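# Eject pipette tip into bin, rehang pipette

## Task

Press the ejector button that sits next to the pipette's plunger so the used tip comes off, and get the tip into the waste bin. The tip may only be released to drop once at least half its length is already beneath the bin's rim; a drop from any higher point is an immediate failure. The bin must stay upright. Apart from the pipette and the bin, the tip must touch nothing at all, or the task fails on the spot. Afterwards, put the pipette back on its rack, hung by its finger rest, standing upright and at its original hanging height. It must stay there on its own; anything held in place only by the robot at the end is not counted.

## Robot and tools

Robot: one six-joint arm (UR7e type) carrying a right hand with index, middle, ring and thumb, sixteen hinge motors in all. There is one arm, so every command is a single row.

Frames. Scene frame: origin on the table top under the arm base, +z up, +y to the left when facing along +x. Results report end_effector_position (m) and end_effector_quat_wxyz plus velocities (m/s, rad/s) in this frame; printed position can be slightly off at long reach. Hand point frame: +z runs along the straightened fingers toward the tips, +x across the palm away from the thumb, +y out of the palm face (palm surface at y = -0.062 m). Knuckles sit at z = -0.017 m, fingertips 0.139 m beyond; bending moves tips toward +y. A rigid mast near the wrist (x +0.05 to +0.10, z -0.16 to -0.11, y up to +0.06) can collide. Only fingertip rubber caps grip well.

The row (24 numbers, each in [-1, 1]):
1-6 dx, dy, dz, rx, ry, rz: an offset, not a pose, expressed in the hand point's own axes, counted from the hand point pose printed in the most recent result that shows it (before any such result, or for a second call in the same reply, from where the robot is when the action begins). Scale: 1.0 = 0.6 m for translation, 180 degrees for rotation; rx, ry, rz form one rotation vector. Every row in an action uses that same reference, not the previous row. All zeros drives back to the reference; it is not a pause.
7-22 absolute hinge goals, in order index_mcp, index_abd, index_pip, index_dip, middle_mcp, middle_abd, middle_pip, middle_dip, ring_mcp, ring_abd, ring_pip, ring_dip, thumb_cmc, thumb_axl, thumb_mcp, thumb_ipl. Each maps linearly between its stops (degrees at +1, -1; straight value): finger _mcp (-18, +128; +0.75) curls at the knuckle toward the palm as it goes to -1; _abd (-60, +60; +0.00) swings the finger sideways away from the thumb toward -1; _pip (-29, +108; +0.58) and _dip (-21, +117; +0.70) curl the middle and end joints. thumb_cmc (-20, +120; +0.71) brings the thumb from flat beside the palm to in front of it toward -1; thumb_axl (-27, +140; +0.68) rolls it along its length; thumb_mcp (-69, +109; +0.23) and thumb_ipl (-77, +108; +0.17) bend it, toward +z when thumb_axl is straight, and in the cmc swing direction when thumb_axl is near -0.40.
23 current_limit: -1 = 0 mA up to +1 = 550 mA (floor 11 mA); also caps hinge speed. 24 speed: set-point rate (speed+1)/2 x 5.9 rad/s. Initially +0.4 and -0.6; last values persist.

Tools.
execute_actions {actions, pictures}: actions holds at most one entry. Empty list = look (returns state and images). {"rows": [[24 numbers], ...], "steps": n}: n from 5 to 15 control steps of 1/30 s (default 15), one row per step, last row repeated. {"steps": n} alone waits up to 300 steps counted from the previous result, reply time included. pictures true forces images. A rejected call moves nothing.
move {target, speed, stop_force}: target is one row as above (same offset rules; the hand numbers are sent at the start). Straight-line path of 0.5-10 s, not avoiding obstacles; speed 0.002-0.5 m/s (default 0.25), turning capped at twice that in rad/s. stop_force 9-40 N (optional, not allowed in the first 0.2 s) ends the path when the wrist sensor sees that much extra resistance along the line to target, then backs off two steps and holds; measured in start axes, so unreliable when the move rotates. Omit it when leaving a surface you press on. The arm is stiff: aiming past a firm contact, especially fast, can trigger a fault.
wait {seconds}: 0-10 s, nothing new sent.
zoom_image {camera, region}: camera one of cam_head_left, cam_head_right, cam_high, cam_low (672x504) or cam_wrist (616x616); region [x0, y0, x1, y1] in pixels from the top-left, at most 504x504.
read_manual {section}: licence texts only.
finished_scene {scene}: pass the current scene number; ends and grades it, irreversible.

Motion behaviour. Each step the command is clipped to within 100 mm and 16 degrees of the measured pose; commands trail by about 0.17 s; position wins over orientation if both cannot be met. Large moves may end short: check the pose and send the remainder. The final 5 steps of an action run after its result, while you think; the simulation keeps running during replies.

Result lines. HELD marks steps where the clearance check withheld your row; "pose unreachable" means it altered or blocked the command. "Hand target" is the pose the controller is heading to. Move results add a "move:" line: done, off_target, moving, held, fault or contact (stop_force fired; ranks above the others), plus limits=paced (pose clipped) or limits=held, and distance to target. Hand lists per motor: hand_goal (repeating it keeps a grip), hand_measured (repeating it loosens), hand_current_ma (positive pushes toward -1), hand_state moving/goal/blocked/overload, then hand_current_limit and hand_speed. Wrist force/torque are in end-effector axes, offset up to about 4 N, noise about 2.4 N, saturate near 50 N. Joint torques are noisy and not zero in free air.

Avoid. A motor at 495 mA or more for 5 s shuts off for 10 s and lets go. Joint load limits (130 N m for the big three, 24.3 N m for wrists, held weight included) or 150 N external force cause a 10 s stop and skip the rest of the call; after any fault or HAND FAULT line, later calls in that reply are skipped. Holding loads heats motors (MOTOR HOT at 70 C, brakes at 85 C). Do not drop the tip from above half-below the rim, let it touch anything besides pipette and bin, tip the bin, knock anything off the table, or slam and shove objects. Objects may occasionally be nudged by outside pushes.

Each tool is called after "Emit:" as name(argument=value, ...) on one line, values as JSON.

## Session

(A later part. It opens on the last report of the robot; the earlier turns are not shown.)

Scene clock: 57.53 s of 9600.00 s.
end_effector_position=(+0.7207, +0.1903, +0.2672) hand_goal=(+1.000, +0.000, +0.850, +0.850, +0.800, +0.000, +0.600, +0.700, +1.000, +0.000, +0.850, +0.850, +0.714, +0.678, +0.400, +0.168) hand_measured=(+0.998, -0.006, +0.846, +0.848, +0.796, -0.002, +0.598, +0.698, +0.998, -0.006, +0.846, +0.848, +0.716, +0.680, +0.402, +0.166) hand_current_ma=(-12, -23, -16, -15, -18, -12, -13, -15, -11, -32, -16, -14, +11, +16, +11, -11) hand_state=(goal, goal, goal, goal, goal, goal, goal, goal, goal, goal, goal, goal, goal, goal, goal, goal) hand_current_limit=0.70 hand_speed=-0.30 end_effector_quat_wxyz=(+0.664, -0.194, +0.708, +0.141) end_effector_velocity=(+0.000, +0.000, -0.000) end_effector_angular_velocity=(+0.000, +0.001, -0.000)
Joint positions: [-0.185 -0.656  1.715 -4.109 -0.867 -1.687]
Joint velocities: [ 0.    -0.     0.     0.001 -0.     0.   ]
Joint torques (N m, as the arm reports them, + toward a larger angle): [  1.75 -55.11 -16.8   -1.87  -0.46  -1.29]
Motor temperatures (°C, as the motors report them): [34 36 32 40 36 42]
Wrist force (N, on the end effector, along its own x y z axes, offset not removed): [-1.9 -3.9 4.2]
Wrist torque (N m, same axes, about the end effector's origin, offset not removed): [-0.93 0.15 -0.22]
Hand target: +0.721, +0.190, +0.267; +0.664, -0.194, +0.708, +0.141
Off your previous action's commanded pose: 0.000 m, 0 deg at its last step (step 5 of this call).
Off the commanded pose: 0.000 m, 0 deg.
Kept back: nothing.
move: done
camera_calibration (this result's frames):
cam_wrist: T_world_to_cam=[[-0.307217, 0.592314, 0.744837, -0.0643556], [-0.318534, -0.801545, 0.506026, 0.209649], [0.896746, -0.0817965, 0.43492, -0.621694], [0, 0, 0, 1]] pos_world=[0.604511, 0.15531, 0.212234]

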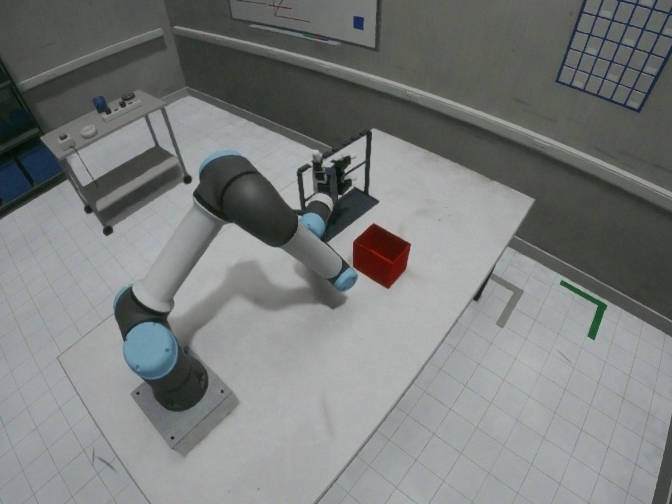

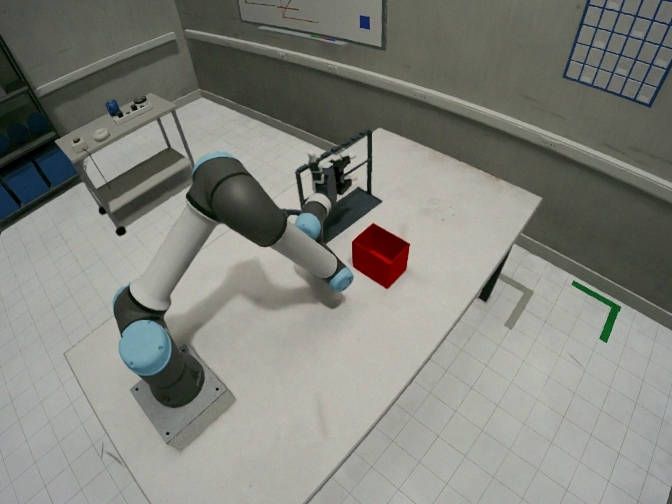

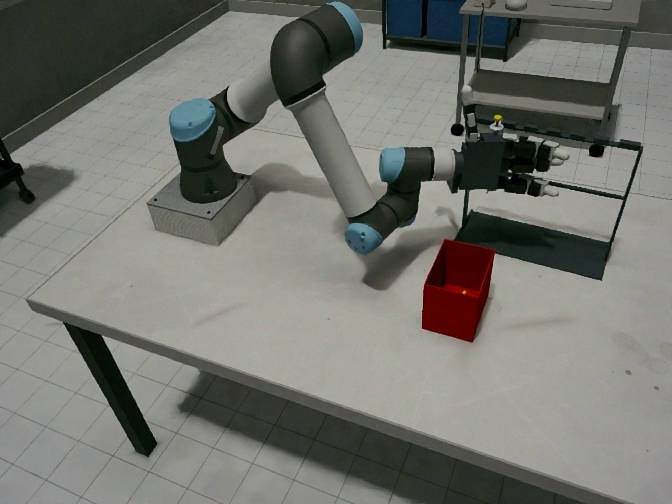

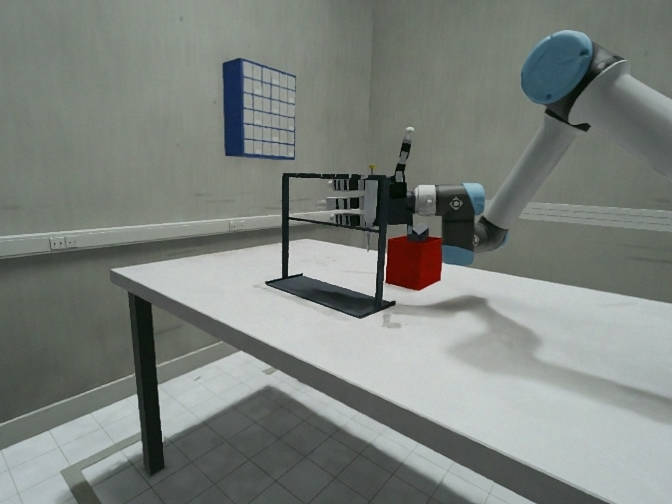

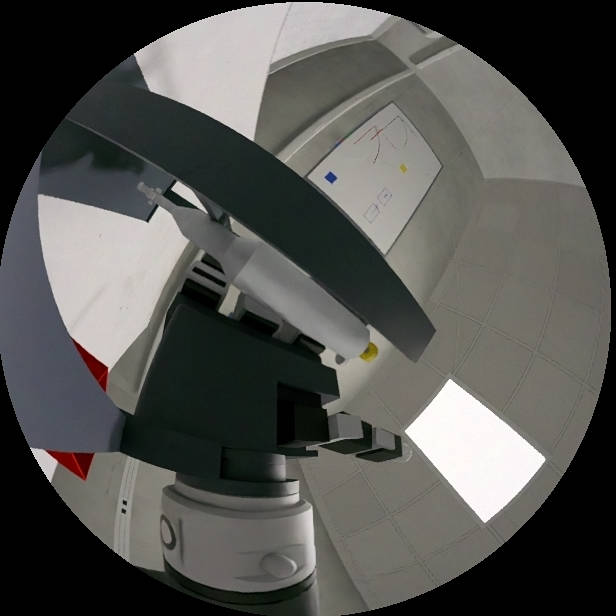

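Emit:
move(target=[0,-0.1,0,0,0,0, 1,0,0.85,0.85, 0.8,0,0.6,0.7, 1,0,0.85,0.85, 0.714,0.678,0.4,0.168, 0.7,-0.3], speed=0.08)

Emit:
zoom_image(camera="cam_low", region=[320, 150, 420, 260])

Emit:
zoom_image(camera="cam_high", region=[450, 95, 560, 200])

Scene clock: 59.07 s of 9600.00 s.
end_effector_position=(+0.7483, +0.1373, +0.2708) hand_goal=(+1.000, +0.000, +0.850, +0.850, +0.800, +0.000, +0.600, +0.700, +1.000, +0.000, +0.850, +0.850, +0.714, +0.678, +0.400, +0.168) hand_measured=(+0.998, -0.006, +0.846, +0.848, +0.796, -0.002, +0.598, +0.698, +0.998, -0.006, +0.846, +0.848, +0.716, +0.680, +0.402, +0.166) hand_current_ma=(-12, -23, -16, -15, -17, -12, -13, -15, -11, -32, -16, -14, +11, +16, +11, -11) hand_state=(goal, goal, goal, goal, goal, goal, goal, goal, goal, goal, goal, goal, goal, goal, goal, goal) hand_current_limit=0.70 hand_speed=-0.30 end_effector_quat_wxyz=(+0.664, -0.194, +0.708, +0.141) end_effector_velocity=(+0.000, -0.001, +0.000) end_effector_angular_velocity=(+0.000, -0.000, +0.002)
Joint positions: [-0.264 -0.627  1.62  -4.036 -0.789 -1.697]
Joint velocities: [-0.002  0.001 -0.003  0.002  0.004 -0.   ]
Joint torques (N m, as the arm reports them, + toward a larger angle): [-14.   -41.38 -19.85   0.01   1.66  -1.8 ]
Motor temperatures (°C, as the motors report them): [34 36 32 40 36 42]
Wrist force (N, on the end effector, along its own x y z axes, offset not removed): [-3.1 -0.3 1.9]
Wrist torque (N m, same axes, about the end effector's origin, offset not removed): [-0.13 0.16 -0.12]
Hand target: +0.748, +0.137, +0.271; +0.664, -0.194, +0.708, +0.141
Off the commanded pose: 0.000 m, 0 deg.
Kept back: nothing.
move: done
camera_calibration (this result's frames):
cam_wrist: T_world_to_cam=[[-0.307245, 0.592193, 0.744921, -0.0271399], [-0.318581, -0.801624, 0.505871, 0.174225], [0.89672, -0.0818913, 0.434956, -0.652279], [0, 0, 0, 1]] pos_world=[0.632078, 0.102319, 0.215794]

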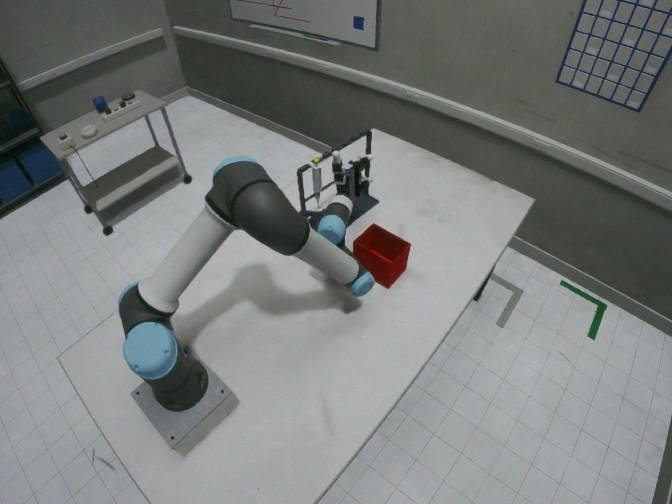

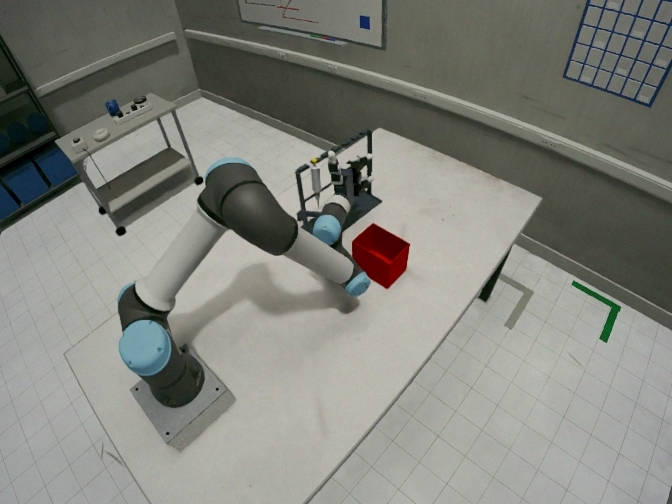

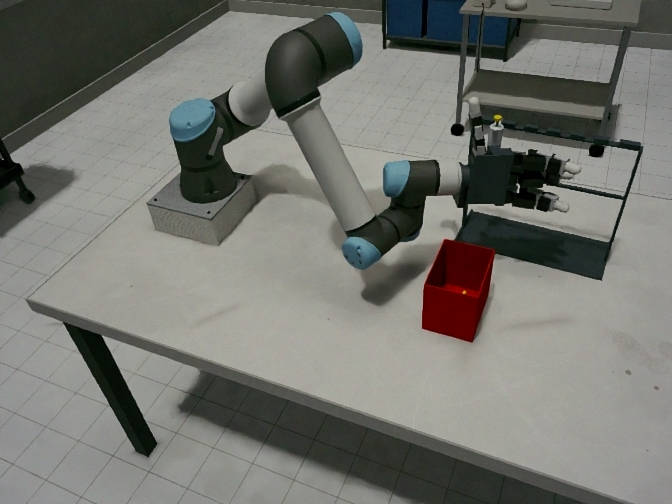

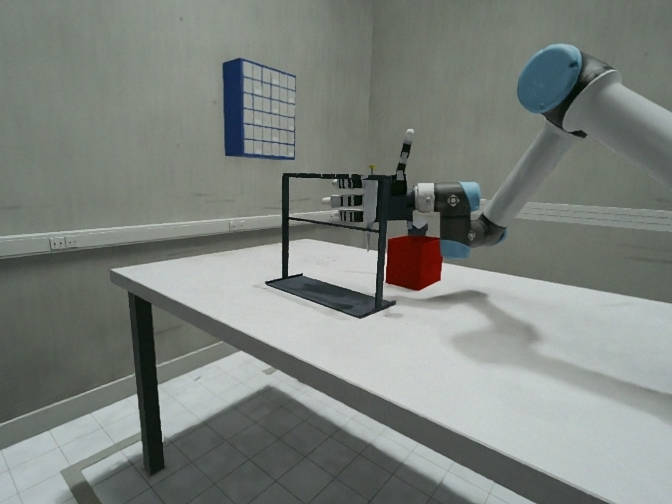

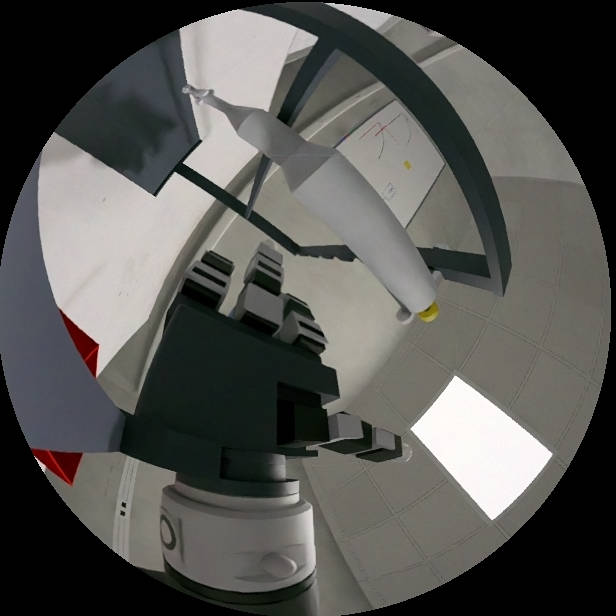

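Region (320, 150, 420, 260) of cam_low's 672x504 image, scaled by 4.582, with more detail than that image has; it fills the left 458 columns of this view, and the rest is white.

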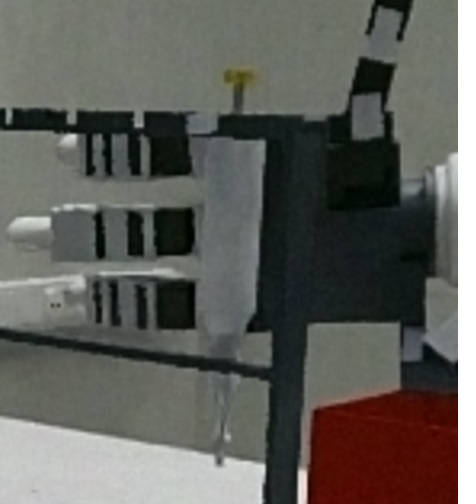

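Region (450, 95, 560, 200) of cam_high's 672x504 image, scaled by 4.582, with more detail than that image has; it fills the top 481 rows of this view, and the rest is white.

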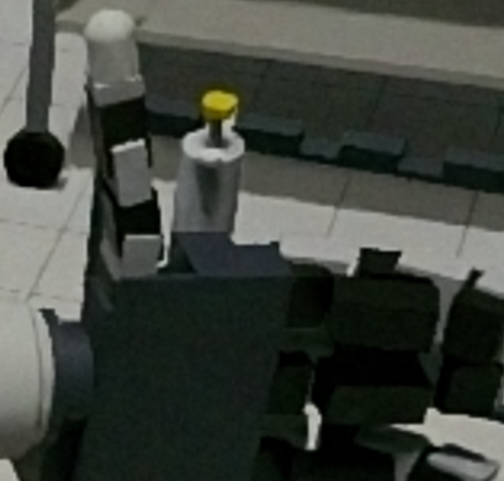

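The pipette hangs upright in its slot, parallel to the post, and the hand is clear of it.

Emit:
finished_scene(scene=2)

The scene is finished: the task was done.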